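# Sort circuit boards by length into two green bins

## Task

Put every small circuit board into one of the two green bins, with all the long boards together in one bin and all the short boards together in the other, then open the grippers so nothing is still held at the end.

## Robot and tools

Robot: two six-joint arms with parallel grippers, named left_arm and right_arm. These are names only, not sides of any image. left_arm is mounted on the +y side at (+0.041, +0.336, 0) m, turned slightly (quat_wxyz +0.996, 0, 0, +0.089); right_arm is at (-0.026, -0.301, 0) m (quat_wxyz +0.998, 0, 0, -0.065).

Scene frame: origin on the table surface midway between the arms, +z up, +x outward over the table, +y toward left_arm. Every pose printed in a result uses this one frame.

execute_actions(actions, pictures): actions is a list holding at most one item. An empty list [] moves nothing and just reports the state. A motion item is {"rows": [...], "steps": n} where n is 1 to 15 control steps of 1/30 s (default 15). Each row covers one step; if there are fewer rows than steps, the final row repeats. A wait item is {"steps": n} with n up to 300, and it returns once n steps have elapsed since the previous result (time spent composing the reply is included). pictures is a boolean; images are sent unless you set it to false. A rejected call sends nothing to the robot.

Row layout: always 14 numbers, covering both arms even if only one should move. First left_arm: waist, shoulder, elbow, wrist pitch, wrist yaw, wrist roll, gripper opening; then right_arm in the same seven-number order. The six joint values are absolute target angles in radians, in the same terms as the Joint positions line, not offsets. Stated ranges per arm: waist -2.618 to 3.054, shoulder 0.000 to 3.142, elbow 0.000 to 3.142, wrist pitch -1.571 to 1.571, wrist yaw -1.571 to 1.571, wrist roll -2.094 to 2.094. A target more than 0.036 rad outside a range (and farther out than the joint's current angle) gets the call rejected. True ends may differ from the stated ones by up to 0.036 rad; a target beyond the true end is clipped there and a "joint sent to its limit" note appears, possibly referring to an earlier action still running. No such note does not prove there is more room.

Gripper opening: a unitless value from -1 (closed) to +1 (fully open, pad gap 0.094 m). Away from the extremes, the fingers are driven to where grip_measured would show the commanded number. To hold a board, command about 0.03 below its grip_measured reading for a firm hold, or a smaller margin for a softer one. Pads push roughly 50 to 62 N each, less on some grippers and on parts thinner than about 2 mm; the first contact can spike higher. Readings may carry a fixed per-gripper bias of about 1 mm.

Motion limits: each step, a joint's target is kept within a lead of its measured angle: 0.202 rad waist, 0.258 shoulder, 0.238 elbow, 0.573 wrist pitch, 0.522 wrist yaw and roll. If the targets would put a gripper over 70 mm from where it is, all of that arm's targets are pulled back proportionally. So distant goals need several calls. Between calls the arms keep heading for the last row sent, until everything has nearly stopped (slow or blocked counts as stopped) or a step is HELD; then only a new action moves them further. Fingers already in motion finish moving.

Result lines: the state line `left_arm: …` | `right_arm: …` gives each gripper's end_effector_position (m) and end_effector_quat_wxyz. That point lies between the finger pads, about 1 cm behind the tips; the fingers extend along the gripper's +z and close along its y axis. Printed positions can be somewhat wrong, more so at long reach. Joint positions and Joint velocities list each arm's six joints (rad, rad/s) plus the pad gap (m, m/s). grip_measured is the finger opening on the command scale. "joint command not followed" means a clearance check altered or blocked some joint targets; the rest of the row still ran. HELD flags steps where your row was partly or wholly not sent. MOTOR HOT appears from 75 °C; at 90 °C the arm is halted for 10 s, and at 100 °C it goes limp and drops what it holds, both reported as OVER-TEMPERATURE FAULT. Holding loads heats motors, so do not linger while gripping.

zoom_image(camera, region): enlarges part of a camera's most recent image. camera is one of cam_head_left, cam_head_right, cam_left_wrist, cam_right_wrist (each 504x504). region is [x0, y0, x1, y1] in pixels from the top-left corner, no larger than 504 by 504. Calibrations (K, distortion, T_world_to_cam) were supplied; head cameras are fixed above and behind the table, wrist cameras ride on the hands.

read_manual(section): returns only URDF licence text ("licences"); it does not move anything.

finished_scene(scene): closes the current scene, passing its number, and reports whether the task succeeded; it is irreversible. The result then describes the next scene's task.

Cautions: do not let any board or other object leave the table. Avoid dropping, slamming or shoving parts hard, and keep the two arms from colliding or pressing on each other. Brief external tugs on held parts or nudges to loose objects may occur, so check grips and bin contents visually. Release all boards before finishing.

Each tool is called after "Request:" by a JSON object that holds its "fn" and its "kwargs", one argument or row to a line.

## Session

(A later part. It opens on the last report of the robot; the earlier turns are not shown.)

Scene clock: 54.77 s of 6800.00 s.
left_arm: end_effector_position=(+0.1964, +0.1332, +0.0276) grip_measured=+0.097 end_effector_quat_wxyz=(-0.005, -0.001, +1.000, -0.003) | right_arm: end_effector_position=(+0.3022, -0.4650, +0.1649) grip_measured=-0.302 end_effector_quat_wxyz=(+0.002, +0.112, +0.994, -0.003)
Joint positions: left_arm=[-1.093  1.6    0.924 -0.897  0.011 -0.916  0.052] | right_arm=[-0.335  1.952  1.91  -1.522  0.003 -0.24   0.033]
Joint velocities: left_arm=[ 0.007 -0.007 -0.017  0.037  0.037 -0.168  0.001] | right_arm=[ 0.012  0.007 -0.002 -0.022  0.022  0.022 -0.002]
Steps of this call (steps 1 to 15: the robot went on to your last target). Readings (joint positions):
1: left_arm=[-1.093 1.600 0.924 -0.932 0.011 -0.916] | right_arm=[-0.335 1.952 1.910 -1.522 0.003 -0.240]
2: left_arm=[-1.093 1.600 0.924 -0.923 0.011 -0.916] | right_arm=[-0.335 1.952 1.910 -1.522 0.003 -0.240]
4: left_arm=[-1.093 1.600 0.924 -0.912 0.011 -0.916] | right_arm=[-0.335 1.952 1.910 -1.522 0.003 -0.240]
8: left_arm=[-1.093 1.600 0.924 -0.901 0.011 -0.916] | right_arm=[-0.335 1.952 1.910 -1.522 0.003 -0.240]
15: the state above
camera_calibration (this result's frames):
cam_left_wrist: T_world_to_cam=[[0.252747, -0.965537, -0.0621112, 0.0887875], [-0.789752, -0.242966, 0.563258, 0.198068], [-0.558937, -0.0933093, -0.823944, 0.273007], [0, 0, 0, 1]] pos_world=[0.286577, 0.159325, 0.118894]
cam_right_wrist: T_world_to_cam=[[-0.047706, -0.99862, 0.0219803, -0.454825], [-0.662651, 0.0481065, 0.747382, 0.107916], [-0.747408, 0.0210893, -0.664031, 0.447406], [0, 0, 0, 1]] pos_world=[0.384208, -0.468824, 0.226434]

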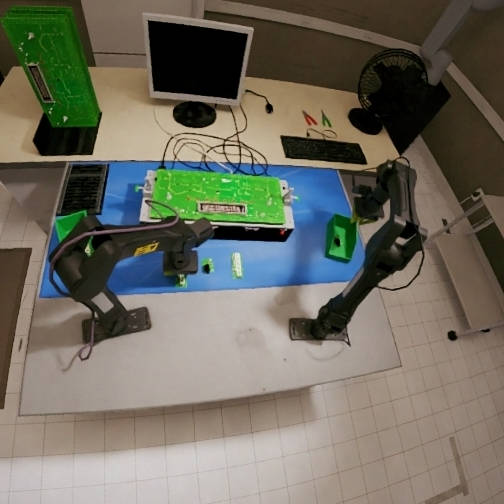

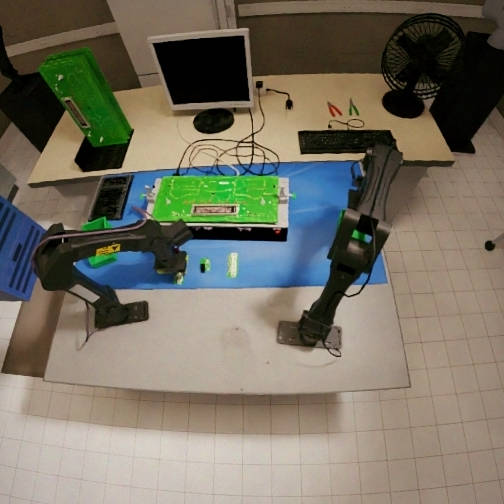

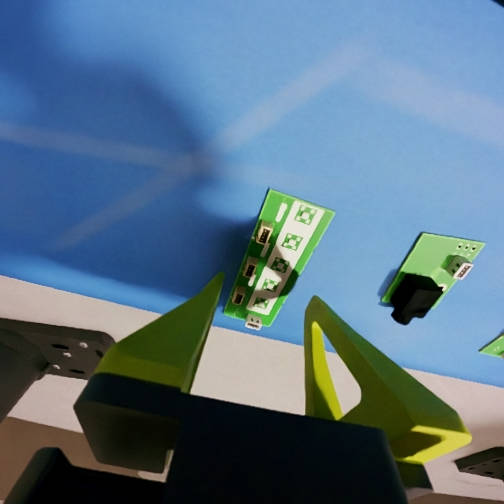

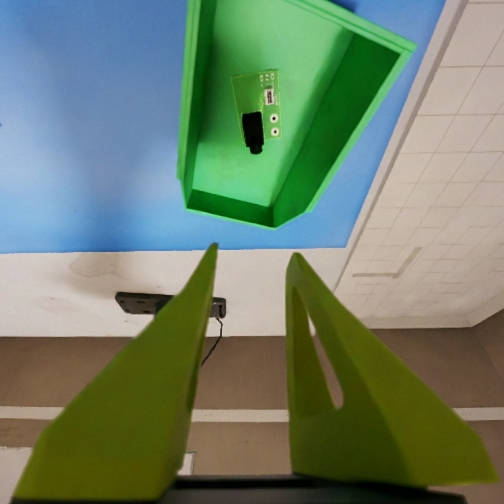

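Request:
{"fn": "execute_actions", "kwargs": {
  "actions": [
    {"rows":[[-1.09,1.63,0.92,-0.87,0,-0.91,0.1,-0.33,1.95,1.92,-1.54,0,-0.25,-0.3],[-1.09,1.64,0.915,-0.86,0,-0.91,0.1,-0.33,1.95,1.92,-1.54,0,-0.25,-0.3],[-1.09,1.65,0.91,-0.855,0,-0.91,0.1,-0.33,1.95,1.92,-1.54,0,-0.25,-0.3],[-1.09,1.66,0.905,-0.85,0,-0.91,0.1,-0.33,1.95,1.92,-1.54,0,-0.25,-0.3],[-1.09,1.675,0.90,-0.85,0,-0.91,0.1,-0.33,1.95,1.92,-1.54,0,-0.25,-0.3]]}
  ],
  "pictures": false
}}

Request:
{"fn": "execute_actions", "kwargs": {
  "actions": [
    {"rows":[[-1.09,1.675,0.90,-0.86,0,-0.91,0.0,-0.33,1.95,1.92,-1.54,0,-0.25,-0.3],[-1.09,1.675,0.90,-0.86,0,-0.91,-0.1,-0.33,1.95,1.92,-1.54,0,-0.25,-0.3],[-1.09,1.675,0.90,-0.86,0,-0.91,-0.18,-0.33,1.95,1.92,-1.54,0,-0.25,-0.3],[-1.09,1.675,0.90,-0.86,0,-0.91,-0.25,-0.33,1.95,1.92,-1.54,0,-0.25,-0.3],[-1.09,1.675,0.90,-0.86,0,-0.91,-0.3,-0.33,1.95,1.92,-1.54,0,-0.25,-0.3],[-1.09,1.675,0.90,-0.86,0,-0.91,-0.34,-0.33,1.95,1.92,-1.54,0,-0.25,-0.3],[-1.09,1.675,0.90,-0.86,0,-0.91,-0.38,-0.33,1.95,1.92,-1.54,0,-0.25,-0.3],[-1.09,1.675,0.90,-0.86,0,-0.91,-0.42,-0.33,1.95,1.92,-1.54,0,-0.25,-0.3]]}
  ]
}}

Scene clock: 57.70 s of 6800.00 s.
left_arm: end_effector_position=(+0.1963, +0.1332, +0.0134) grip_measured=+0.097 end_effector_quat_wxyz=(-0.016, -0.000, +1.000, +0.012) | right_arm: end_effector_position=(+0.3022, -0.4650, +0.1649) grip_measured=-0.302 end_effector_quat_wxyz=(+0.002, +0.112, +0.994, -0.003)
Joint positions: left_arm=[-1.093  1.66   0.924 -0.873  0.012 -0.915  0.052] | right_arm=[-0.335  1.952  1.91  -1.522  0.003 -0.24   0.033]
Joint velocities: left_arm=[ 0.002  0.002 -0.012 -0.051  0.066 -0.095 -0.001] | right_arm=[-0.007 -0.002  0.002 -0.007 -0.022 -0.051 -0.001]
Steps of this call (steps 1 to 15: the robot went on to your last target; steps 16 to 73: nothing new was sent; steps 74 to 88: all 15 steps of this action). Readings (joint positions):
74: left_arm=[-1.093 1.602 0.924 -0.895 0.011 -0.916] | right_arm=[-0.335 1.952 1.910 -1.522 0.003 -0.240]
75: left_arm=[-1.093 1.607 0.924 -0.892 0.011 -0.916] | right_arm=[-0.335 1.952 1.910 -1.522 0.003 -0.240]
77: left_arm=[-1.093 1.625 0.924 -0.884 0.011 -0.916] | right_arm=[-0.335 1.952 1.910 -1.522 0.003 -0.240]
81: left_arm=[-1.093 1.660 0.924 -0.874 0.012 -0.915] | right_arm=[-0.335 1.952 1.910 -1.522 0.003 -0.240]
88: the state above

Scene clock: 58.20 s of 6800.00 s.
left_arm: end_effector_position=(+0.1977, +0.1300, +0.0144) grip_measured=-0.417 end_effector_quat_wxyz=(-0.013, -0.000, +1.000, +0.003) | right_arm: end_effector_position=(+0.3022, -0.4650, +0.1649) grip_measured=-0.302 end_effector_quat_wxyz=(+0.002, +0.112, +0.994, -0.003)
Joint positions: left_arm=[-1.093  1.655  0.924 -0.861  0.017 -0.914  0.027] | right_arm=[-0.335  1.952  1.91  -1.522  0.003 -0.24   0.033]
Joint velocities: left_arm=[ 0.007  0.012  0.002 -0.022 -0.081  0.007  0.001] | right_arm=[-0.012  0.002 -0.007 -0.007  0.066  0.007 -0.   ]
Steps of this call (steps 1 to 15: all 15 steps of this action). Readings (joint positions):
1: left_arm=[-1.093 1.660 0.924 -0.871 0.014 -0.915] | right_arm=[-0.335 1.952 1.910 -1.522 0.003 -0.240]
2: left_arm=[-1.093 1.660 0.924 -0.864 0.019 -0.914] | right_arm=[-0.335 1.952 1.910 -1.522 0.003 -0.240]
4: left_arm=[-1.093 1.660 0.924 -0.858 0.023 -0.914] | right_arm=[-0.335 1.952 1.910 -1.522 0.003 -0.240]
8: left_arm=[-1.093 1.660 0.924 -0.856 0.023 -0.914] | right_arm=[-0.335 1.952 1.910 -1.522 0.003 -0.240]
15: the state above
camera_calibration (this result's frames):
cam_left_wrist: T_world_to_cam=[[0.250894, -0.964873, -0.0779229, 0.08505], [-0.780291, -0.249222, 0.573614, 0.204544], [-0.572885, -0.0831138, -0.815411, 0.263941], [0, 0, 0, 1]] pos_world=[0.289473, 0.154976, 0.104518]
cam_right_wrist: T_world_to_cam=[[-0.047706, -0.99862, 0.0219803, -0.454825], [-0.662651, 0.0481065, 0.747382, 0.107916], [-0.747408, 0.0210893, -0.664031, 0.447406], [0, 0, 0, 1]] pos_world=[0.384208, -0.468824, 0.226434]

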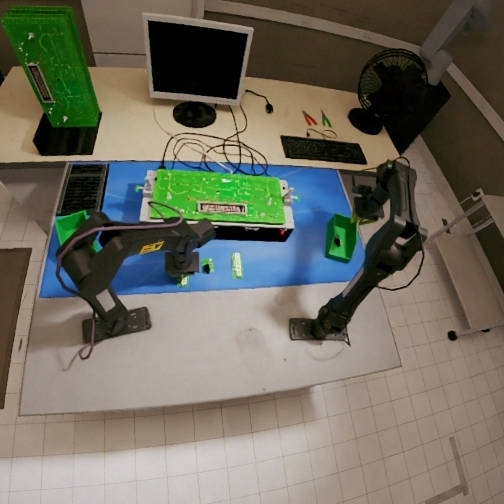

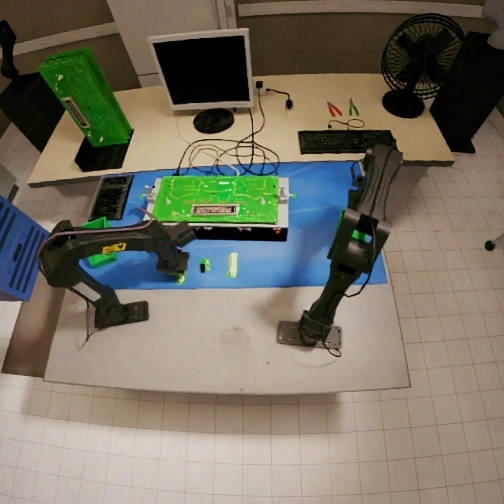

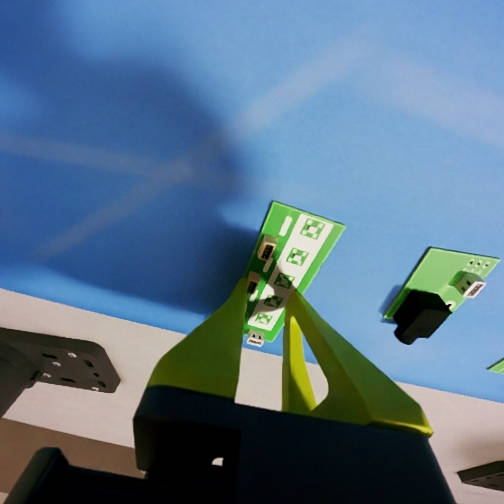

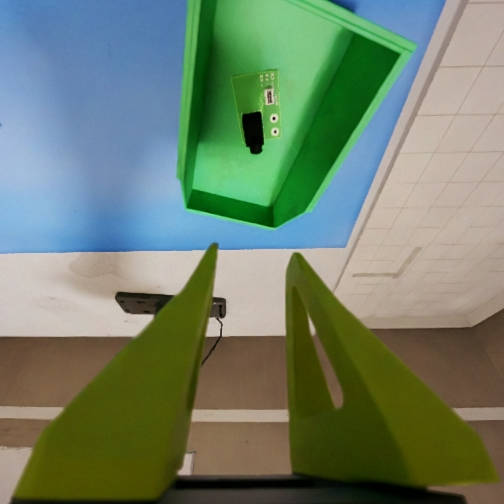

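Request:
{"fn": "execute_actions", "kwargs": {
  "actions": [
    {"rows":[[-1.09,1.65,0.92,-0.86,0,-0.88,-0.3,-0.33,1.95,1.92,-1.54,0,-0.25,-0.3],[-1.09,1.65,0.92,-0.86,0,-0.85,-0.2,-0.33,1.95,1.92,-1.54,0,-0.25,-0.3],[-1.09,1.65,0.92,-0.86,0,-0.82,-0.15,-0.33,1.95,1.92,-1.54,0,-0.25,-0.3],[-1.09,1.65,0.92,-0.86,0,-0.80,-0.15,-0.33,1.95,1.92,-1.54,0,-0.25,-0.3],[-1.09,1.65,0.92,-0.86,0,-0.80,-0.15,-0.33,1.95,1.92,-1.54,0,-0.25,-0.3],[-1.09,1.65,0.92,-0.86,0,-0.80,-0.15,-0.33,1.95,1.92,-1.54,0,-0.25,-0.3],[-1.09,1.65,0.92,-0.86,0,-0.80,-0.15,-0.33,1.95,1.92,-1.54,0,-0.25,-0.3],[-1.09,1.65,0.92,-0.86,0,-0.80,-0.15,-0.33,1.95,1.92,-1.54,0,-0.25,-0.3],[-1.09,1.65,0.92,-0.86,0,-0.80,-0.15,-0.33,1.95,1.92,-1.54,0,-0.25,-0.3],[-1.09,1.69,0.89,-0.86,0,-0.80,-0.15,-0.33,1.95,1.92,-1.54,0,-0.25,-0.3]]}
  ]
}}

Request:
{"fn": "execute_actions", "kwargs": {
  "actions": [
    {"rows":[[-1.09,1.69,0.89,-0.86,0,-0.80,-0.2,-0.33,1.95,1.92,-1.54,0,-0.25,-0.3],[-1.09,1.69,0.89,-0.86,0,-0.80,-0.24,-0.33,1.95,1.92,-1.54,0,-0.25,-0.3],[-1.09,1.69,0.89,-0.86,0,-0.80,-0.28,-0.33,1.95,1.92,-1.54,0,-0.25,-0.3],[-1.09,1.69,0.89,-0.86,0,-0.80,-0.31,-0.33,1.95,1.92,-1.54,0,-0.25,-0.3],[-1.09,1.69,0.89,-0.86,0,-0.80,-0.34,-0.33,1.95,1.92,-1.54,0,-0.25,-0.3],[-1.09,1.69,0.89,-0.86,0,-0.80,-0.36,-0.33,1.95,1.92,-1.54,0,-0.25,-0.3],[-1.09,1.69,0.89,-0.86,0,-0.80,-0.38,-0.33,1.95,1.92,-1.54,0,-0.25,-0.3],[-1.09,1.69,0.89,-0.86,0,-0.80,-0.40,-0.33,1.95,1.92,-1.54,0,-0.25,-0.3]]}
  ],
  "pictures": false
}}

Scene clock: 61.33 s of 6800.00 s.
left_arm: end_effector_position=(+0.1993, +0.1344, +0.0149) grip_measured=-0.153 end_effector_quat_wxyz=(-0.009, +0.049, +0.999, +0.013) | right_arm: end_effector_position=(+0.3022, -0.4650, +0.1649) grip_measured=-0.302 end_effector_quat_wxyz=(+0.002, +0.112, +0.994, -0.003)
Joint positions: left_arm=[-1.091  1.653  0.924 -0.872 -0.003 -0.815  0.04 ] | right_arm=[-0.335  1.952  1.91  -1.522  0.003 -0.24   0.033]
Joint velocities: left_arm=[-0.017 -0.032 -0.012 -0.022  0.007  0.022  0.001] | right_arm=[ 0.012 -0.017  0.012 -0.007  0.022 -0.007  0.   ]
Steps of this call (steps 1 to 15: the robot went on to your last target; steps 16 to 79: nothing new was sent; steps 80 to 94: all 15 steps of this action). Readings (joint positions):
80: left_arm=[-1.093 1.655 0.924 -0.863 0.015 -0.910] | right_arm=[-0.335 1.952 1.910 -1.522 0.003 -0.240]
81: left_arm=[-1.092 1.654 0.924 -0.868 0.010 -0.901] | right_arm=[-0.335 1.952 1.910 -1.522 0.003 -0.240]
83: left_arm=[-1.091 1.653 0.924 -0.874 0.002 -0.874] | right_arm=[-0.335 1.952 1.910 -1.522 0.003 -0.240]
87: left_arm=[-1.091 1.653 0.924 -0.874 -0.002 -0.835] | right_arm=[-0.335 1.952 1.910 -1.522 0.003 -0.240]
94: the state above
camera_calibration (this result's frames):
cam_left_wrist: T_world_to_cam=[[0.155593, -0.983405, -0.0933054, 0.110697], [-0.806661, -0.181009, 0.562613, 0.202847], [-0.570166, -0.0122728, -0.821438, 0.255649], [0, 0, 0, 1]] pos_world=[0.292167, 0.148714, 0.106204]
cam_right_wrist: T_world_to_cam=[[-0.047706, -0.99862, 0.0219803, -0.454825], [-0.662651, 0.0481065, 0.747382, 0.107916], [-0.747408, 0.0210893, -0.664031, 0.447406], [0, 0, 0, 1]] pos_world=[0.384208, -0.468824, 0.226434]

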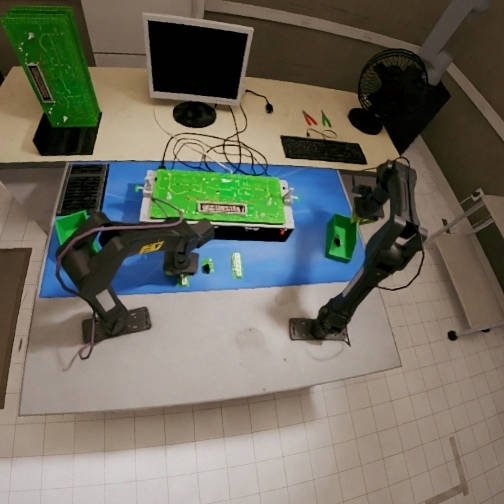

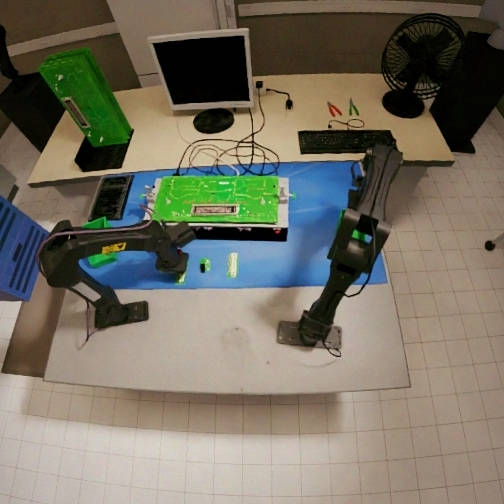

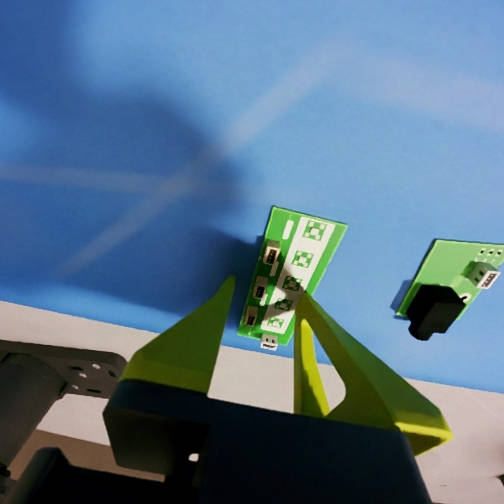

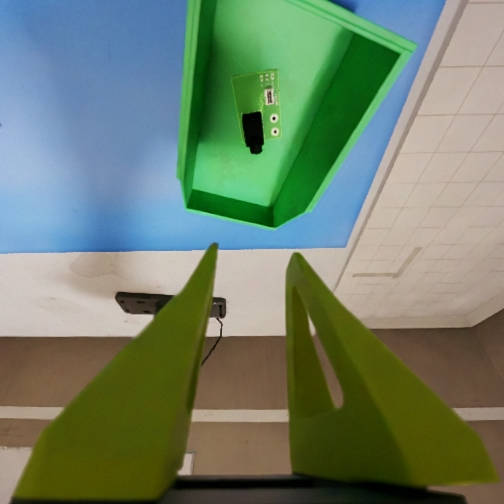

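Scene clock: 61.83 s of 6800.00 s.
left_arm: end_effector_position=(+0.1991, +0.1292, +0.0145) grip_measured=-0.397 end_effector_quat_wxyz=(-0.011, +0.052, +0.999, +0.001) | right_arm: end_effector_position=(+0.3022, -0.4650, +0.1649) grip_measured=-0.302 end_effector_quat_wxyz=(+0.002, +0.112, +0.994, -0.003)
Joint positions: left_arm=[-1.091  1.655  0.924 -0.856  0.015 -0.808  0.028] | right_arm=[-0.335  1.952  1.91  -1.522  0.003 -0.24   0.033]
Joint velocities: left_arm=[-0.002 -0.027  0.002 -0.095 -0.051 -0.095  0.   ] | right_arm=[-0.002 -0.007  0.002  0.066  0.066  0.037 -0.   ]
Steps of this call (steps 1 to 15: all 15 steps of this action). Readings (joint positions):
1: left_arm=[-1.091 1.653 0.924 -0.871 -0.002 -0.814] | right_arm=[-0.335 1.952 1.910 -1.522 0.003 -0.240]
2: left_arm=[-1.091 1.655 0.924 -0.868 0.001 -0.813] | right_arm=[-0.335 1.952 1.910 -1.522 0.003 -0.240]
4: left_arm=[-1.091 1.655 0.924 -0.863 0.007 -0.811] | right_arm=[-0.335 1.952 1.910 -1.522 0.003 -0.240]
8: left_arm=[-1.091 1.655 0.924 -0.857 0.014 -0.809] | right_arm=[-0.335 1.952 1.910 -1.522 0.003 -0.240]
15: the state above

Finger stayed atop the board. Lift properly, open, re-press.

Request:
{"fn": "execute_actions", "kwargs": {
  "actions": [
    {"rows":[[-1.095,1.615,0.93,-0.87,0,-0.80,-0.4,-0.33,1.95,1.92,-1.54,0,-0.25,-0.3],[-1.095,1.615,0.93,-0.87,0,-0.80,-0.4,-0.33,1.95,1.92,-1.54,0,-0.25,-0.3],[-1.095,1.615,0.93,-0.87,0,-0.80,-0.4,-0.33,1.95,1.92,-1.54,0,-0.25,-0.3],[-1.095,1.615,0.93,-0.87,0,-0.80,-0.4,-0.33,1.95,1.92,-1.54,0,-0.25,-0.3],[-1.095,1.615,0.93,-0.87,0,-0.80,-0.4,-0.33,1.95,1.92,-1.54,0,-0.25,-0.3],[-1.095,1.615,0.93,-0.87,0,-0.80,-0.05,-0.33,1.95,1.92,-1.54,0,-0.25,-0.3],[-1.095,1.615,0.93,-0.87,0,-0.80,-0.05,-0.33,1.95,1.92,-1.54,0,-0.25,-0.3],[-1.095,1.615,0.93,-0.87,0,-0.80,-0.05,-0.33,1.95,1.92,-1.54,0,-0.25,-0.3],[-1.095,1.65,0.92,-0.84,0,-0.80,-0.05,-0.33,1.95,1.92,-1.54,0,-0.25,-0.3],[-1.095,1.67,0.92,-0.83,0,-0.80,-0.05,-0.33,1.95,1.92,-1.54,0,-0.25,-0.3],[-1.095,1.69,0.91,-0.83,0,-0.80,-0.05,-0.33,1.95,1.92,-1.54,0,-0.25,-0.3]]}
  ],
  "pictures": false
}}

Request:
{"fn": "execute_actions", "kwargs": {
  "actions": [
    {"steps":8}
  ]
}}

Scene clock: 64.50 s of 6800.00 s.
left_arm: end_effector_position=(+0.1996, +0.1289, +0.0126) grip_measured=-0.053 end_effector_quat_wxyz=(-0.012, +0.054, +0.998, +0.002) | right_arm: end_effector_position=(+0.3021, -0.4649, +0.1649) grip_measured=-0.302 end_effector_quat_wxyz=(+0.002, +0.112, +0.994, -0.003)
Joint positions: left_arm=[-1.091  1.664  0.925 -0.852  0.015 -0.806  0.045] | right_arm=[-0.335  1.952  1.91  -1.523  0.003 -0.24   0.033]
Joint velocities: left_arm=[ 0.007 -0.002 -0.007 -0.037 -0.022 -0.007  0.001] | right_arm=[-0.002 -0.002 -0.007  0.022 -0.022 -0.037  0.001]
Steps of this call (steps 1 to 15: the robot went on to your last target; steps 16 to 65: nothing new was sent; steps 66 to 80: all 15 steps of this action). Readings (joint positions):
66: left_arm=[-1.091 1.652 0.924 -0.856 0.015 -0.808] | right_arm=[-0.335 1.952 1.910 -1.523 0.003 -0.240]
67: left_arm=[-1.091 1.647 0.924 -0.858 0.015 -0.808] | right_arm=[-0.335 1.952 1.910 -1.523 0.003 -0.240]
69: left_arm=[-1.091 1.638 0.924 -0.859 0.015 -0.808] | right_arm=[-0.335 1.952 1.910 -1.523 0.003 -0.240]
73: left_arm=[-1.091 1.634 0.924 -0.859 0.015 -0.808] | right_arm=[-0.335 1.952 1.910 -1.523 0.003 -0.240]
80: the state above

Scene clock: 64.77 s of 6800.00 s.
left_arm: end_effector_position=(+0.1996, +0.1289, +0.0126) grip_measured=-0.053 end_effector_quat_wxyz=(-0.012, +0.054, +0.998, +0.002) | right_arm: end_effector_position=(+0.3021, -0.4649, +0.1649) grip_measured=-0.302 end_effector_quat_wxyz=(+0.002, +0.112, +0.994, -0.003)
Joint positions: left_arm=[-1.091  1.664  0.925 -0.852  0.015 -0.806  0.045] | right_arm=[-0.335  1.952  1.91  -1.523  0.003 -0.24   0.033]
Joint velocities: left_arm=[-0.007  0.007 -0.007  0.022 -0.022 -0.022  0.   ] | right_arm=[ 0.002 -0.002 -0.002  0.007 -0.037  0.066 -0.   ]
Steps of this call (steps 1 to 8: the robot went on to your last target). Readings (joint positions):
1: left_arm=[-1.091 1.664 0.925 -0.852 0.015 -0.806] | right_arm=[-0.335 1.952 1.910 -1.523 0.003 -0.240]
2: left_arm=[-1.091 1.664 0.925 -0.852 0.015 -0.806] | right_arm=[-0.335 1.952 1.910 -1.523 0.003 -0.240]
4: left_arm=[-1.091 1.664 0.925 -0.852 0.015 -0.806] | right_arm=[-0.335 1.952 1.910 -1.523 0.003 -0.240]
8: the state above
camera_calibration (this result's frames):
cam_left_wrist: T_world_to_cam=[[0.146047, -0.986493, -0.0741791, 0.107036], [-0.804189, -0.162058, 0.571854, 0.200306], [-0.576151, -0.0238637, -0.816995, 0.256447], [0, 0, 0, 1]] pos_world=[0.293203, 0.144172, 0.10291]
cam_right_wrist: T_world_to_cam=[[-0.0476985, -0.998623, 0.0218258, -0.454765], [-0.662396, 0.0479787, 0.747616, 0.107683], [-0.747634, 0.0212029, -0.663772, 0.44742], [0, 0, 0, 1]] pos_world=[0.384144, -0.468792, 0.226405]

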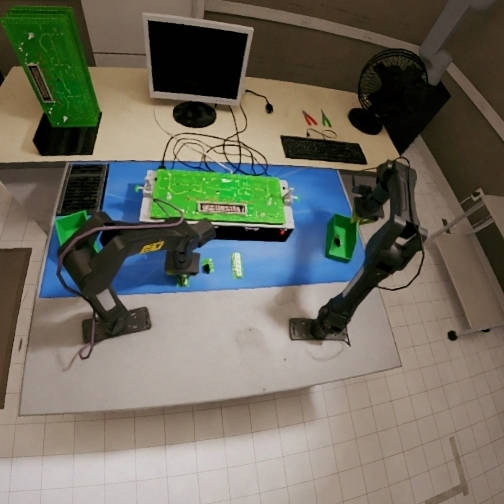

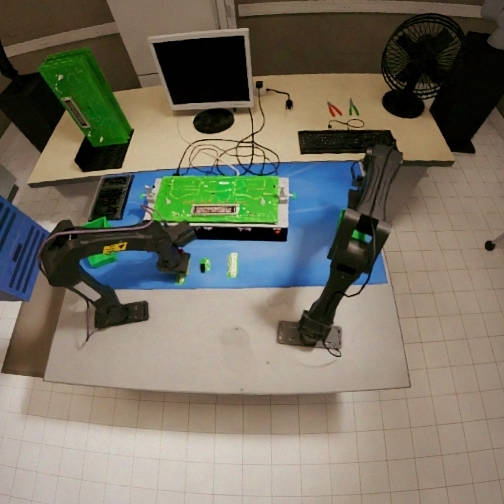

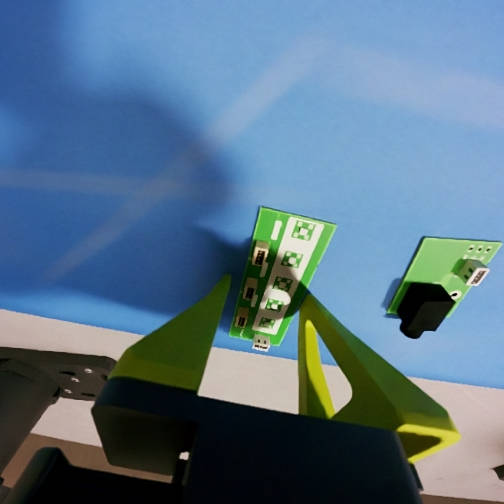

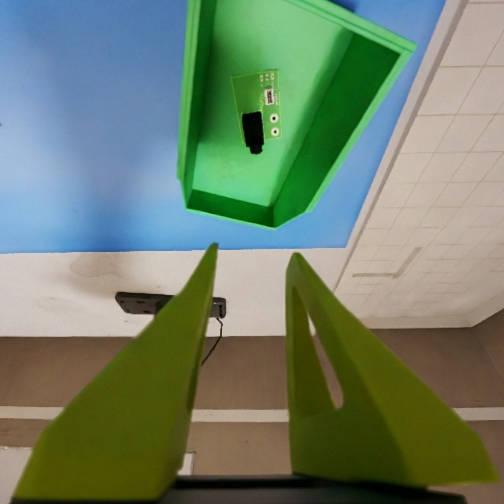

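Request:
{"fn": "execute_actions", "kwargs": {
  "actions": [
    {"rows":[[-1.09,1.69,0.91,-0.85,0,-0.83,-0.12,-0.33,1.95,1.92,-1.54,0,-0.25,-0.3],[-1.09,1.69,0.91,-0.85,0,-0.83,-0.18,-0.33,1.95,1.92,-1.54,0,-0.25,-0.3],[-1.09,1.69,0.91,-0.85,0,-0.83,-0.24,-0.33,1.95,1.92,-1.54,0,-0.25,-0.3],[-1.09,1.69,0.91,-0.85,0,-0.83,-0.28,-0.33,1.95,1.92,-1.54,0,-0.25,-0.3],[-1.09,1.69,0.91,-0.85,0,-0.83,-0.31,-0.33,1.95,1.92,-1.54,0,-0.25,-0.3],[-1.09,1.69,0.91,-0.85,0,-0.83,-0.34,-0.33,1.95,1.92,-1.54,0,-0.25,-0.3],[-1.09,1.69,0.91,-0.85,0,-0.83,-0.36,-0.33,1.95,1.92,-1.54,0,-0.25,-0.3],[-1.09,1.69,0.91,-0.85,0,-0.83,-0.38,-0.33,1.95,1.92,-1.54,0,-0.25,-0.3],[-1.09,1.69,0.91,-0.85,0,-0.83,-0.40,-0.33,1.95,1.92,-1.54,0,-0.25,-0.3]]}
  ],
  "pictures": false
}}

Scene clock: 66.80 s of 6800.00 s.
left_arm: end_effector_position=(+0.1993, +0.1249, +0.0126) grip_measured=-0.339 end_effector_quat_wxyz=(-0.014, +0.046, +0.999, -0.007) | right_arm: end_effector_position=(+0.3021, -0.4649, +0.1649) grip_measured=-0.302 end_effector_quat_wxyz=(+0.002, +0.112, +0.994, -0.003)
Joint positions: left_arm=[-1.091  1.664  0.925 -0.84   0.03  -0.82   0.031] | right_arm=[-0.335  1.952  1.91  -1.523  0.003 -0.24   0.033]
Joint velocities: left_arm=[-0.002 -0.007 -0.017 -0.066 -0.022 -0.007 -0.001] | right_arm=[-0.002 -0.002  0.002  0.007  0.051  0.007  0.   ]
Steps of this call (steps 1 to 15: the robot went on to your last target; steps 16 to 46: nothing new was sent; steps 47 to 61: all 15 steps of this action). Readings (joint positions):
47: left_arm=[-1.091 1.664 0.925 -0.850 0.017 -0.808] | right_arm=[-0.335 1.952 1.910 -1.523 0.003 -0.240]
48: left_arm=[-1.091 1.664 0.925 -0.847 0.021 -0.811] | right_arm=[-0.335 1.952 1.910 -1.523 0.003 -0.240]
50: left_arm=[-1.091 1.664 0.925 -0.840 0.030 -0.814] | right_arm=[-0.335 1.952 1.910 -1.523 0.003 -0.240]
54: left_arm=[-1.091 1.664 0.925 -0.840 0.030 -0.818] | right_arm=[-0.335 1.952 1.910 -1.523 0.003 -0.240]
61: the state above

Request:
{"fn": "execute_actions", "kwargs": {
  "actions": [
    {"rows":[[-1.09,1.65,0.94,-0.88,0,-0.83,-0.4,-0.33,1.95,1.92,-1.54,0,-0.25,-0.3],[-1.09,1.63,0.97,-0.93,0,-0.83,-0.4,-0.33,1.95,1.92,-1.54,0,-0.25,-0.3],[-1.09,1.61,1.0,-0.99,0,-0.83,-0.4,-0.33,1.95,1.92,-1.54,0,-0.25,-0.3],[-1.09,1.59,1.05,-1.06,0,-0.83,-0.4,-0.33,1.95,1.92,-1.54,0,-0.25,-0.3],[-1.09,1.57,1.1,-1.13,0,-0.83,-0.4,-0.33,1.95,1.92,-1.54,0,-0.25,-0.3],[-1.09,1.55,1.15,-1.2,0,-0.83,-0.4,-0.25,1.95,1.92,-1.54,0,-0.2,-0.3],[-1.09,1.53,1.2,-1.27,0,-0.83,-0.4,-0.15,1.95,1.92,-1.54,0,-0.1,-0.3],[-1.09,1.51,1.26,-1.34,0,-0.83,-0.4,-0.05,1.95,1.92,-1.54,0,0,-0.3],[-1.09,1.5,1.33,-1.41,0,-0.83,-0.4,0.05,1.95,1.92,-1.54,0,0.1,-0.3],[-1.09,1.5,1.33,-1.41,0,-0.83,-0.4,0.12,1.95,1.92,-1.54,0,0.2,-0.3],[-1.05,1.5,1.33,-1.41,0,-0.8,-0.4,0.2,1.95,1.92,-1.54,0,0.3,-0.3],[-1.0,1.5,1.33,-1.41,0,-0.76,-0.4,0.25,1.95,1.92,-1.54,0,0.3,-0.3],[-0.93,1.5,1.33,-1.41,0,-0.72,-0.4,0.3,1.95,1.92,-1.54,0,0.3,-0.3],[-0.86,1.5,1.33,-1.41,0,-0.67,-0.4,0.3,1.95,1.92,-1.54,0,0.3,-0.3],[-0.79,1.5,1.33,-1.41,0,-0.62,-0.4,0.3,1.95,1.92,-1.54,0,0.3,-0.3]]}
  ],
  "pictures": false
}}

Request:
{"fn": "execute_actions", "kwargs": {
  "actions": [
    {"rows":[[-0.72,1.5,1.33,-1.41,0,-0.57,-0.4,0.3,1.95,1.92,-1.54,0,0.3,-0.3],[-0.65,1.5,1.33,-1.41,0,-0.52,-0.4,0.35,1.95,1.92,-1.54,0,0.35,-0.3],[-0.58,1.51,1.34,-1.41,0,-0.47,-0.4,0.41,1.95,1.92,-1.54,0,0.4,-0.3],[-0.51,1.53,1.36,-1.41,0,-0.42,-0.4,0.47,1.95,1.92,-1.54,0,0.45,-0.3],[-0.44,1.55,1.38,-1.41,0,-0.37,-0.4,0.53,1.95,1.92,-1.54,0,0.5,-0.3],[-0.37,1.57,1.4,-1.41,0,-0.32,-0.4,0.59,1.95,1.92,-1.54,0,0.55,-0.3],[-0.3,1.59,1.42,-1.41,0,-0.27,-0.4,0.65,1.95,1.92,-1.54,0,0.6,-0.3],[-0.23,1.61,1.44,-1.41,0,-0.22,-0.4,0.71,1.95,1.92,-1.54,0,0.65,-0.3],[-0.16,1.63,1.46,-1.41,0,-0.17,-0.4,0.77,1.95,1.92,-1.54,0,0.7,-0.3],[-0.09,1.65,1.48,-1.41,0,-0.12,-0.4,0.83,1.95,1.92,-1.54,0,0.75,-0.3],[-0.02,1.67,1.5,-1.41,0,-0.07,-0.4,0.89,1.95,1.92,-1.54,0,0.8,-0.3],[0.05,1.69,1.52,-1.41,0,-0.02,-0.4,0.95,1.95,1.92,-1.54,0,0.85,-0.3],[0.12,1.7,1.54,-1.41,0,0.03,-0.4,1.01,1.95,1.92,-1.54,0,0.9,-0.3],[0.19,1.71,1.55,-1.4,0,0.08,-0.4,1.07,1.95,1.92,-1.54,0,0.95,-0.3],[0.255,1.72,1.55,-1.4,0,0.13,-0.4,1.12,1.95,1.92,-1.54,0,0.99,-0.3]]}
  ],
  "pictures": false
}}

Request:
{"fn": "execute_actions", "kwargs": {
  "actions": [
    {"rows":[[0.255,1.72,1.55,-1.4,0,0.13,-0.4,1.12,1.95,1.92,-1.54,0,0.99,-0.3],[0.255,1.72,1.55,-1.4,0,0.13,-0.4,1.12,1.95,1.92,-1.54,0,0.99,-0.3],[0.255,1.72,1.55,-1.4,0,0.13,-0.4,1.12,1.95,1.92,-1.54,0,0.99,-0.3],[0.255,1.72,1.52,-1.35,0,0.13,-0.4,1.12,1.97,1.92,-1.5,0,0.99,-0.3],[0.255,1.72,1.48,-1.3,0,0.13,-0.4,1.12,2.0,1.91,-1.46,0,0.99,-0.3],[0.255,1.72,1.44,-1.25,0,0.13,-0.4,1.12,2.03,1.9,-1.42,0,0.99,-0.3],[0.255,1.72,1.40,-1.2,0,0.13,-0.4,1.12,2.06,1.9,-1.38,0,0.99,-0.3],[0.255,1.72,1.36,-1.15,0,0.13,-0.4,1.12,2.09,1.89,-1.34,0,0.99,-0.3],[0.255,1.725,1.32,-1.1,0,0.13,-0.4,1.12,2.12,1.88,-1.3,0,0.99,-0.3],[0.255,1.73,1.28,-1.06,0,0.13,-0.4,1.12,2.15,1.87,-1.25,0,0.99,-0.3],[0.255,1.735,1.24,-1.02,0,0.13,-0.4,1.12,2.15,1.87,-1.25,0,0.99,-0.3],[0.255,1.74,1.2,-0.98,0,0.13,-0.4,1.12,2.15,1.87,-1.25,0,0.99,-0.3],[0.255,1.745,1.165,-0.95,0,0.13,-0.4,1.12,2.15,1.87,-1.25,0,0.99,-0.3]]}
  ],
  "pictures": false
}}

Request:
{"fn": "execute_actions", "kwargs": {
  "actions": [
    {"steps":15}
  ]
}}

Scene clock: 74.37 s of 6800.00 s.
left_arm: end_effector_position=(+0.2411, +0.1443, +0.1562) grip_measured=-0.339 end_effector_quat_wxyz=(+0.032, +0.004, +0.998, -0.048) | right_arm: end_effector_position=(+0.3409, -0.2848, +0.1621) grip_measured=-0.302 end_effector_quat_wxyz=(-0.000, +0.054, +0.999, -0.006)
Joint positions: left_arm=[-0.93   1.487  1.332 -1.302  0.027 -0.746  0.031] | right_arm=[ 0.177  1.96   1.91  -1.523  0.012  0.155  0.033]
Joint velocities: left_arm=[ 1.932  0.012 -0.012 -0.549  0.051  0.828 -0.001] | right_arm=[ 1.849  0.022 -0.002  0.007 -0.037  0.901 -0.001]
Steps of this call (steps 1 to 15: the robot went on to your last target; steps 16 to 90: nothing new was sent; then 4.07 s passed at rest; steps 91 to 105: all 15 steps of this action). Readings (joint positions):
91: left_arm=[-1.091 1.664 0.925 -0.840 0.030 -0.820] | right_arm=[-0.335 1.952 1.910 -1.523 0.003 -0.240]
92: left_arm=[-1.091 1.662 0.929 -0.846 0.029 -0.820] | right_arm=[-0.335 1.952 1.910 -1.523 0.003 -0.240]
94: left_arm=[-1.091 1.653 0.955 -0.903 0.025 -0.820] | right_arm=[-0.335 1.952 1.910 -1.523 0.003 -0.240]
98: left_arm=[-1.091 1.590 1.121 -1.099 0.021 -0.822] | right_arm=[-0.267 1.952 1.910 -1.523 0.021 -0.181]
105: the state above

Scene clock: 74.87 s of 6800.00 s.
left_arm: end_effector_position=(+0.3340, +0.4292, +0.1432) grip_measured=-0.339 end_effector_quat_wxyz=(+0.000, -0.196, +0.981, -0.005) | right_arm: end_effector_position=(+0.2030, -0.0136, +0.1616) grip_measured=-0.302 end_effector_quat_wxyz=(-0.001, -0.057, +0.998, -0.001)
Joint positions: left_arm=[ 0.131  1.706  1.51  -1.376  0.011 -0.085  0.031] | right_arm=[ 1.025  1.962  1.91  -1.523 -0.     0.781  0.033]
Joint velocities: left_arm=[ 1.941  0.33   0.33   0.037  0.007  1.326 -0.002] | right_arm=[ 1.663  0.002  0.002  0.007 -0.022  1.355 -0.001]
Steps of this call (steps 1 to 15: all 15 steps of this action). Readings (joint positions):
1: left_arm=[-0.859 1.491 1.332 -1.318 0.025 -0.715] | right_arm=[0.238 1.961 1.910 -1.523 0.007 0.182]
2: left_arm=[-0.785 1.495 1.332 -1.330 0.023 -0.680] | right_arm=[0.293 1.962 1.910 -1.523 0.002 0.211]
4: left_arm=[-0.637 1.505 1.332 -1.346 0.018 -0.602] | right_arm=[0.387 1.962 1.910 -1.523 -0.001 0.281]
8: left_arm=[-0.354 1.569 1.378 -1.375 0.013 -0.425] | right_arm=[0.591 1.962 1.910 -1.523 0.003 0.450]
15: the state above

Scene clock: 75.37 s of 6800.00 s.
left_arm: end_effector_position=(+0.3051, +0.4615, +0.0534) grip_measured=-0.339 end_effector_quat_wxyz=(-0.025, -0.160, +0.987, -0.005) | right_arm: end_effector_position=(+0.1957, +0.0436, +0.0645) grip_measured=-0.302 end_effector_quat_wxyz=(-0.019, -0.010, +1.000, -0.021)
Joint positions: left_arm=[ 0.258  1.741  1.189 -1.069 -0.004  0.115  0.031] | right_arm=[ 1.123  2.186  1.86  -1.301 -0.009  0.973  0.033]
Joint velocities: left_arm=[ 0.002  0.242 -0.579  0.476 -0.037  0.051  0.001] | right_arm=[-0.022  0.247 -0.178  0.286 -0.051  0.051 -0.   ]
Steps of this call (steps 1 to 15: all 15 steps of this action). Readings (joint positions):
1: left_arm=[0.194 1.715 1.518 -1.375 0.007 -0.044] | right_arm=[1.078 1.962 1.910 -1.523 -0.004 0.820]
2: left_arm=[0.242 1.720 1.521 -1.375 -0.001 -0.012] | right_arm=[1.119 1.962 1.910 -1.523 -0.010 0.852]
4: left_arm=[0.284 1.721 1.521 -1.376 -0.012 0.034] | right_arm=[1.156 1.962 1.910 -1.522 -0.019 0.897]
8: left_arm=[0.265 1.720 1.455 -1.291 -0.009 0.086] | right_arm=[1.135 2.007 1.910 -1.474 -0.016 0.947]
15: the state above

Scene clock: 75.87 s of 6800.00 s.
left_arm: end_effector_position=(+0.3186, +0.4678, +0.0437) grip_measured=-0.339 end_effector_quat_wxyz=(+0.003, -0.157, +0.988, +0.003) | right_arm: end_effector_position=(+0.1998, +0.0496, +0.0671) grip_measured=-0.302 end_effector_quat_wxyz=(-0.009, -0.006, +1.000, -0.005)
Joint positions: left_arm=[ 0.258  1.754  1.166 -0.975 -0.004  0.122  0.031] | right_arm=[ 1.123  2.176  1.855 -1.268 -0.009  0.98   0.033]
Joint velocities: left_arm=[-0.007 -0.002 -0.012 -0.007 -0.022 -0.037 -0.   ] | right_arm=[ 0.012 -0.007 -0.012 -0.007 -0.022  0.022  0.   ]
Steps of this call (steps 1 to 15: the robot went on to your last target). Readings (joint positions):
1: left_arm=[0.258 1.748 1.174 -1.056 -0.004 0.117] | right_arm=[1.123 2.192 1.856 -1.295 -0.009 0.974]
2: left_arm=[0.258 1.753 1.167 -1.045 -0.004 0.118] | right_arm=[1.123 2.192 1.855 -1.291 -0.009 0.975]
4: left_arm=[0.258 1.754 1.166 -1.023 -0.004 0.119] | right_arm=[1.123 2.186 1.855 -1.282 -0.009 0.977]
8: left_arm=[0.258 1.754 1.166 -0.990 -0.004 0.121] | right_arm=[1.123 2.176 1.855 -1.273 -0.009 0.979]
15: the state above
camera_calibration (this result's frames):
cam_left_wrist: T_world_to_cam=[[0.539113, -0.839537, -0.0673416, 0.232049], [-0.683689, -0.482922, 0.547134, 0.445931], [-0.49186, -0.248927, -0.834332, 0.437695], [0, 0, 0, 1]] pos_world=[0.395062, 0.519117, 0.136825]
cam_right_wrist: T_world_to_cam=[[0.188744, -0.981749, 0.0233501, 0.00812868], [-0.638137, -0.104542, 0.762792, 0.090053], [-0.746429, -0.158873, -0.646222, 0.302593], [0, 0, 0, 1]] pos_world=[0.281796, 0.0654685, 0.126661]

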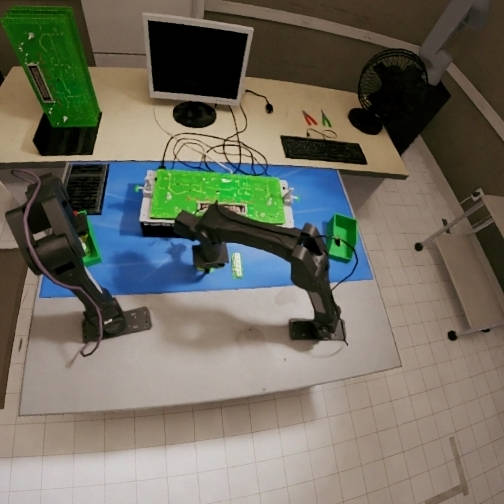

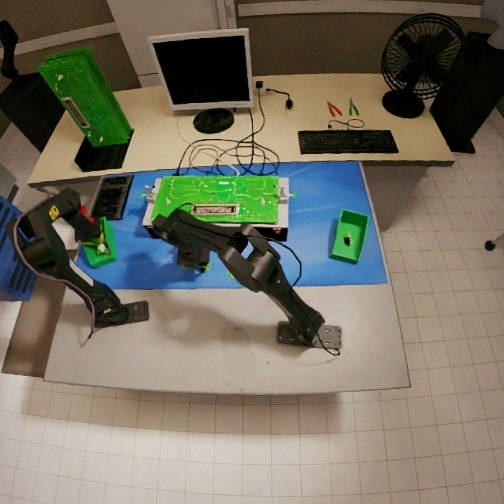

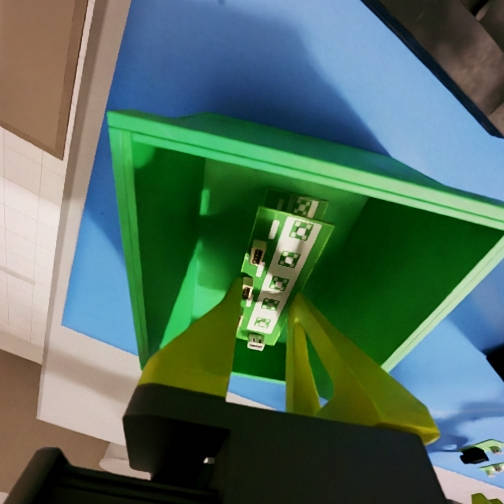

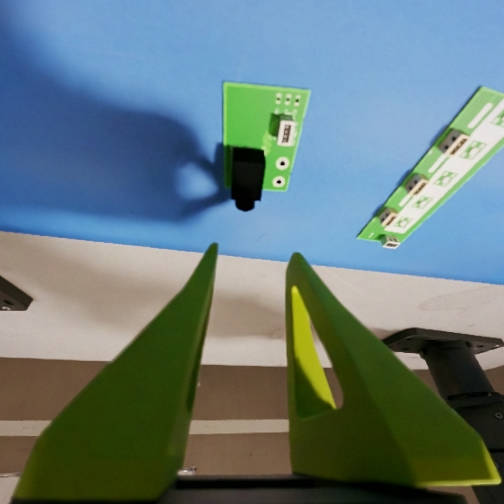

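Request:
{"fn": "execute_actions", "kwargs": {
  "actions": [
    {"rows":[[0.255,1.745,1.165,-0.95,0,0.13,-0.05,1.105,2.18,1.84,-1.2,0,0.9,-0.2],[0.255,1.745,1.165,-0.95,0,0.13,-0.05,1.105,2.19,1.82,-1.17,0,0.9,-0.2],[0.255,1.745,1.165,-0.95,0,0.13,-0.05,1.105,2.20,1.80,-1.14,0,0.9,-0.2],[0.255,1.745,1.165,-0.95,0,0.13,-0.05,1.105,2.21,1.78,-1.11,0,0.9,-0.2],[0.255,1.745,1.165,-0.95,0,0.13,-0.05,1.105,2.21,1.78,-1.11,0,0.9,-0.2],[0.255,1.74,1.23,-1.05,0,0.13,-0.05,1.105,2.21,1.78,-1.11,0,0.9,-0.2],[0.255,1.73,1.3,-1.13,0,0.13,-0.05,1.105,2.21,1.78,-1.11,0,0.9,-0.2],[0.255,1.72,1.37,-1.21,0,0.13,-0.05,1.105,2.21,1.78,-1.11,0,0.9,-0.2],[0.255,1.72,1.44,-1.29,0,0.13,-0.05,1.105,2.21,1.78,-1.11,0,0.9,-0.2],[0.255,1.72,1.52,-1.37,0,0.13,-0.05,1.105,2.21,1.78,-1.11,0,0.9,-0.2],[0.255,1.72,1.58,-1.43,0,0.13,-0.05,1.105,2.21,1.78,-1.11,0,0.9,-0.2]]}
  ],
  "pictures": false
}}

Request:
{"fn": "execute_actions", "kwargs": {
  "actions": [
    {"steps":10}
  ]
}}

Scene clock: 78.60 s of 6800.00 s.
left_arm: end_effector_position=(+0.3499, +0.4823, +0.1578) grip_measured=-0.053 end_effector_quat_wxyz=(+0.062, -0.156, +0.986, +0.019) | right_arm: end_effector_position=(+0.2073, +0.0535, +0.0272) grip_measured=-0.202 end_effector_quat_wxyz=(-0.007, -0.035, +0.999, -0.003)
Joint positions: left_arm=[ 0.258  1.717  1.573 -1.297 -0.003  0.123  0.045] | right_arm=[ 1.113  2.226  1.777 -1.135 -0.009  0.912  0.037]
Joint velocities: left_arm=[ 0.012 -0.31   0.266 -0.52  -0.007 -0.022  0.001] | right_arm=[-0.012 -0.002 -0.012  0.066 -0.081 -0.007 -0.   ]
Steps of this call (steps 1 to 15: the robot went on to your last target; steps 16 to 67: nothing new was sent; steps 68 to 82: all 15 steps of this action). Readings (joint positions):
68: left_arm=[0.258 1.754 1.166 -0.972 -0.004 0.123] | right_arm=[1.122 2.176 1.853 -1.263 -0.009 0.970]
69: left_arm=[0.258 1.754 1.166 -0.972 -0.004 0.123] | right_arm=[1.121 2.176 1.848 -1.250 -0.009 0.958]
71: left_arm=[0.258 1.754 1.166 -0.972 -0.004 0.123] | right_arm=[1.117 2.180 1.825 -1.211 -0.009 0.940]
75: left_arm=[0.258 1.754 1.224 -1.054 -0.004 0.123] | right_arm=[1.113 2.212 1.787 -1.161 -0.009 0.922]
82: the state above

Scene clock: 78.93 s of 6800.00 s.
left_arm: end_effector_position=(+0.3259, +0.4711, +0.1582) grip_measured=-0.053 end_effector_quat_wxyz=(+0.013, -0.157, +0.988, +0.005) | right_arm: end_effector_position=(+0.2082, +0.0548, +0.0271) grip_measured=-0.202 end_effector_quat_wxyz=(-0.006, -0.036, +0.999, -0.000)
Joint positions: left_arm=[ 0.258  1.712  1.578 -1.408 -0.003  0.123  0.045] | right_arm=[ 1.113  2.226  1.777 -1.129 -0.009  0.91   0.037]
Joint velocities: left_arm=[-0.017  0.007 -0.007 -0.198 -0.022 -0.066  0.   ] | right_arm=[-0.002 -0.012  0.002  0.022 -0.007 -0.051  0.   ]
Steps of this call (steps 1 to 10: the robot went on to your last target). Readings (joint positions):
1: left_arm=[0.258 1.709 1.578 -1.317 -0.003 0.123] | right_arm=[1.113 2.226 1.777 -1.134 -0.009 0.912]
2: left_arm=[0.258 1.706 1.578 -1.336 -0.003 0.123] | right_arm=[1.113 2.226 1.777 -1.133 -0.009 0.912]
4: left_arm=[0.258 1.710 1.578 -1.370 -0.003 0.123] | right_arm=[1.113 2.226 1.777 -1.130 -0.009 0.911]
8: left_arm=[0.258 1.712 1.578 -1.401 -0.003 0.123] | right_arm=[1.113 2.226 1.777 -1.129 -0.009 0.910]
10: the state above
camera_calibration (this result's frames):
cam_left_wrist: T_world_to_cam=[[0.540025, -0.839195, -0.0642151, 0.237674], [-0.694016, -0.487165, 0.530105, 0.397911], [-0.476145, -0.241704, -0.845497, 0.530931], [0, 0, 0, 1]] pos_world=[0.400607, 0.521631, 0.253228]
cam_right_wrist: T_world_to_cam=[[0.247057, -0.968895, 0.0143502, -0.0000029958], [-0.634982, -0.150691, 0.757688, 0.12845], [-0.731957, -0.196304, -0.65246, 0.283163], [0, 0, 0, 1]] pos_world=[0.288827, 0.0749394, 0.0874277]

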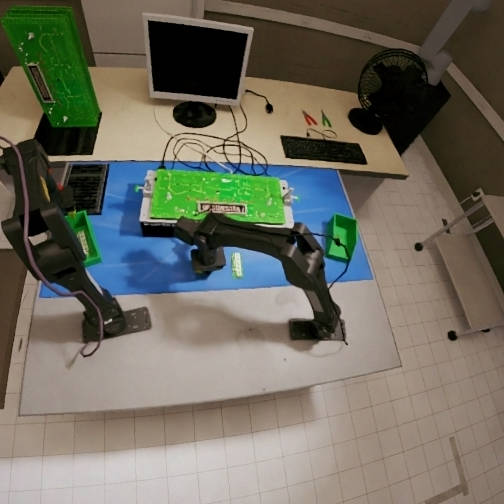

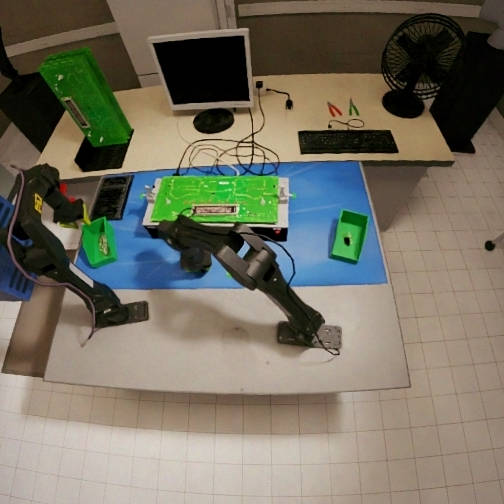

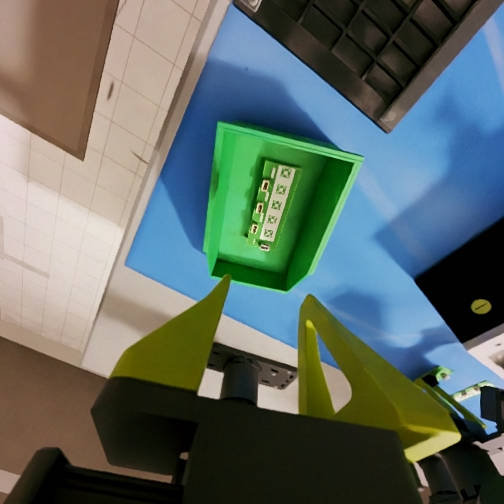

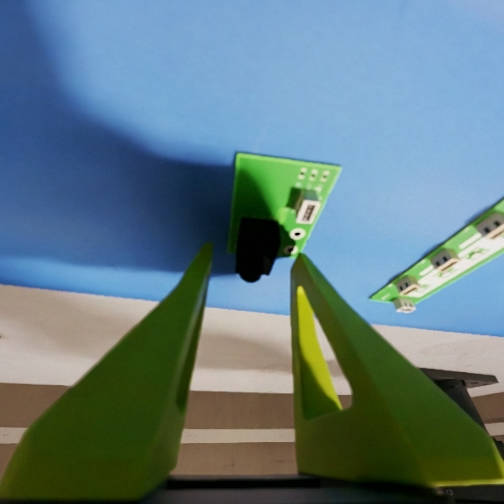

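Request:
{"fn": "execute_actions", "kwargs": {
  "actions": [
    {"rows":[[0.255,1.72,1.58,-1.43,0,2.0,0.1,1.093,2.225,1.752,-1.095,0,0.9,-0.2],[0.255,1.72,1.58,-1.43,0,2.0,0.1,1.093,2.225,1.752,-1.095,0,0.9,-0.2],[0.255,1.72,1.58,-1.43,0,2.0,0.1,1.093,2.225,1.752,-1.095,0,0.9,-0.2],[0.255,1.72,1.58,-1.43,0,2.0,0.1,1.093,2.225,1.752,-1.095,0,0.9,-0.2],[0.255,1.72,1.58,-1.43,0,2.0,0.1,1.093,2.225,1.752,-1.095,0,0.9,-0.2],[0.255,1.72,1.58,-1.43,0,2.0,0.1,1.093,2.225,1.752,-1.095,0,0.9,-0.2],[0.255,1.72,1.58,-1.43,0,2.0,0.1,1.093,2.225,1.752,-1.095,0,0.9,-0.2],[0.255,1.72,1.58,-1.43,0,2.0,0.1,1.093,2.225,1.752,-1.095,0,0.9,-0.35],[0.255,1.72,1.58,-1.43,0,2.0,0.1,1.093,2.225,1.752,-1.095,0,0.9,-0.5],[0.255,1.72,1.58,-1.43,0,2.0,0.1,1.093,2.225,1.752,-1.095,0,0.9,-0.6],[0.255,1.72,1.58,-1.43,0,2.0,0.1,1.093,2.225,1.752,-1.095,0,0.9,-0.7],[0.255,1.72,1.58,-1.43,0,2.0,0.1,1.093,2.225,1.752,-1.095,0,0.9,-0.78]]}
  ]
}}

Scene clock: 81.50 s of 6800.00 s.
left_arm: end_effector_position=(+0.3235, +0.4701, +0.1582) grip_measured=+0.097 end_effector_quat_wxyz=(+0.003, +0.537, +0.843, +0.009) | right_arm: end_effector_position=(+0.2118, +0.0492, +0.0219) grip_measured=-0.712 end_effector_quat_wxyz=(-0.006, -0.030, +1.000, -0.003)
Joint positions: left_arm=[ 0.258  1.712  1.578 -1.418 -0.004  1.571  0.052] | right_arm=[ 1.099  2.226  1.756 -1.113 -0.006  0.909  0.014]
Joint velocities: left_arm=[ 0.002  0.012  0.012 -0.037  0.037  2.864 -0.   ] | right_arm=[ 0.002 -0.012 -0.002 -0.095 -0.037  0.007  0.   ]
Steps of this call (steps 1 to 30: the robot went on to your last target; steps 31 to 62: nothing new was sent; steps 63 to 77: all 15 steps of this action). Readings (joint positions):
63: left_arm=[0.258 1.712 1.578 -1.418 -0.004 0.196] | right_arm=[1.112 2.226 1.774 -1.125 -0.009 0.910]
64: left_arm=[0.258 1.712 1.578 -1.418 -0.004 0.295] | right_arm=[1.110 2.226 1.771 -1.121 -0.009 0.910]
66: left_arm=[0.258 1.712 1.578 -1.418 -0.004 0.491] | right_arm=[1.106 2.226 1.761 -1.117 -0.009 0.910]
70: left_arm=[0.258 1.712 1.578 -1.418 -0.004 0.884] | right_arm=[1.100 2.226 1.756 -1.116 -0.008 0.910]
77: the state above
camera_calibration (this result's frames):
cam_left_wrist: T_world_to_cam=[[-0.767097, -0.636122, -0.0831316, 0.568478], [-0.56666, 0.611108, 0.55267, -0.165237], [-0.300763, 0.471059, -0.829244, 0.135152], [0, 0, 0, 1]] pos_world=[0.383093, 0.398934, 0.250654]
cam_right_wrist: T_world_to_cam=[[0.23489, -0.971814, 0.0201223, -0.0036417], [-0.635634, -0.137907, 0.759573, 0.133294], [-0.735388, -0.191207, -0.650111, 0.281654], [0, 0, 0, 1]] pos_world=[0.292707, 0.0686973, 0.0819331]

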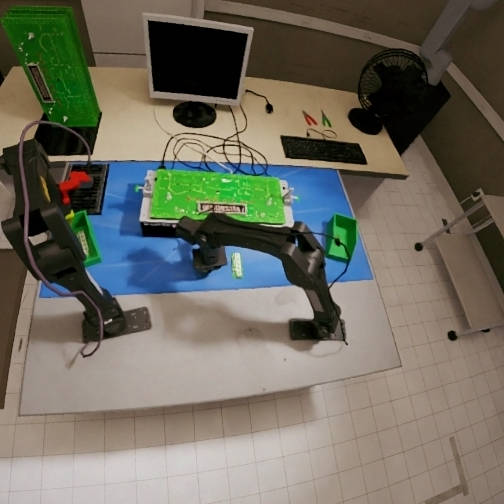

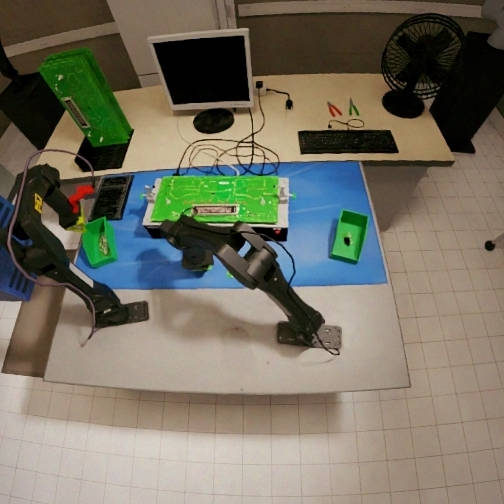

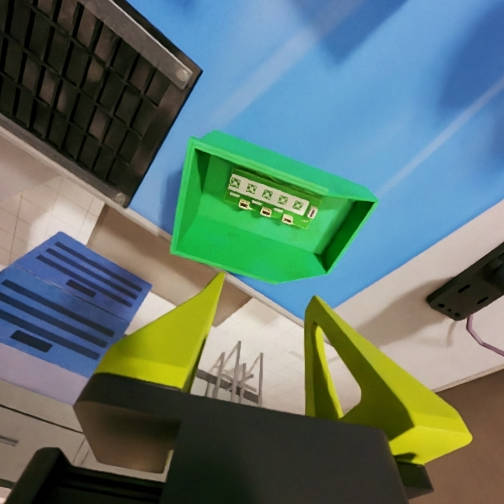

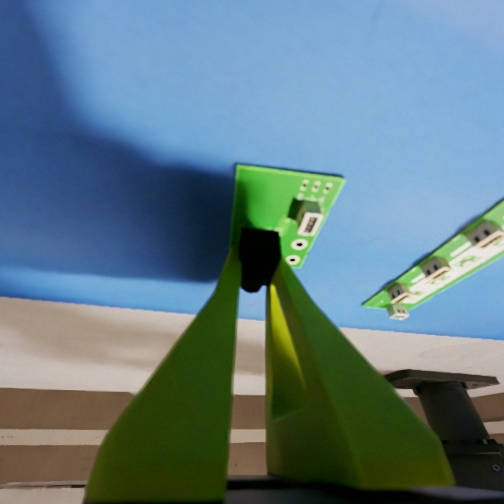

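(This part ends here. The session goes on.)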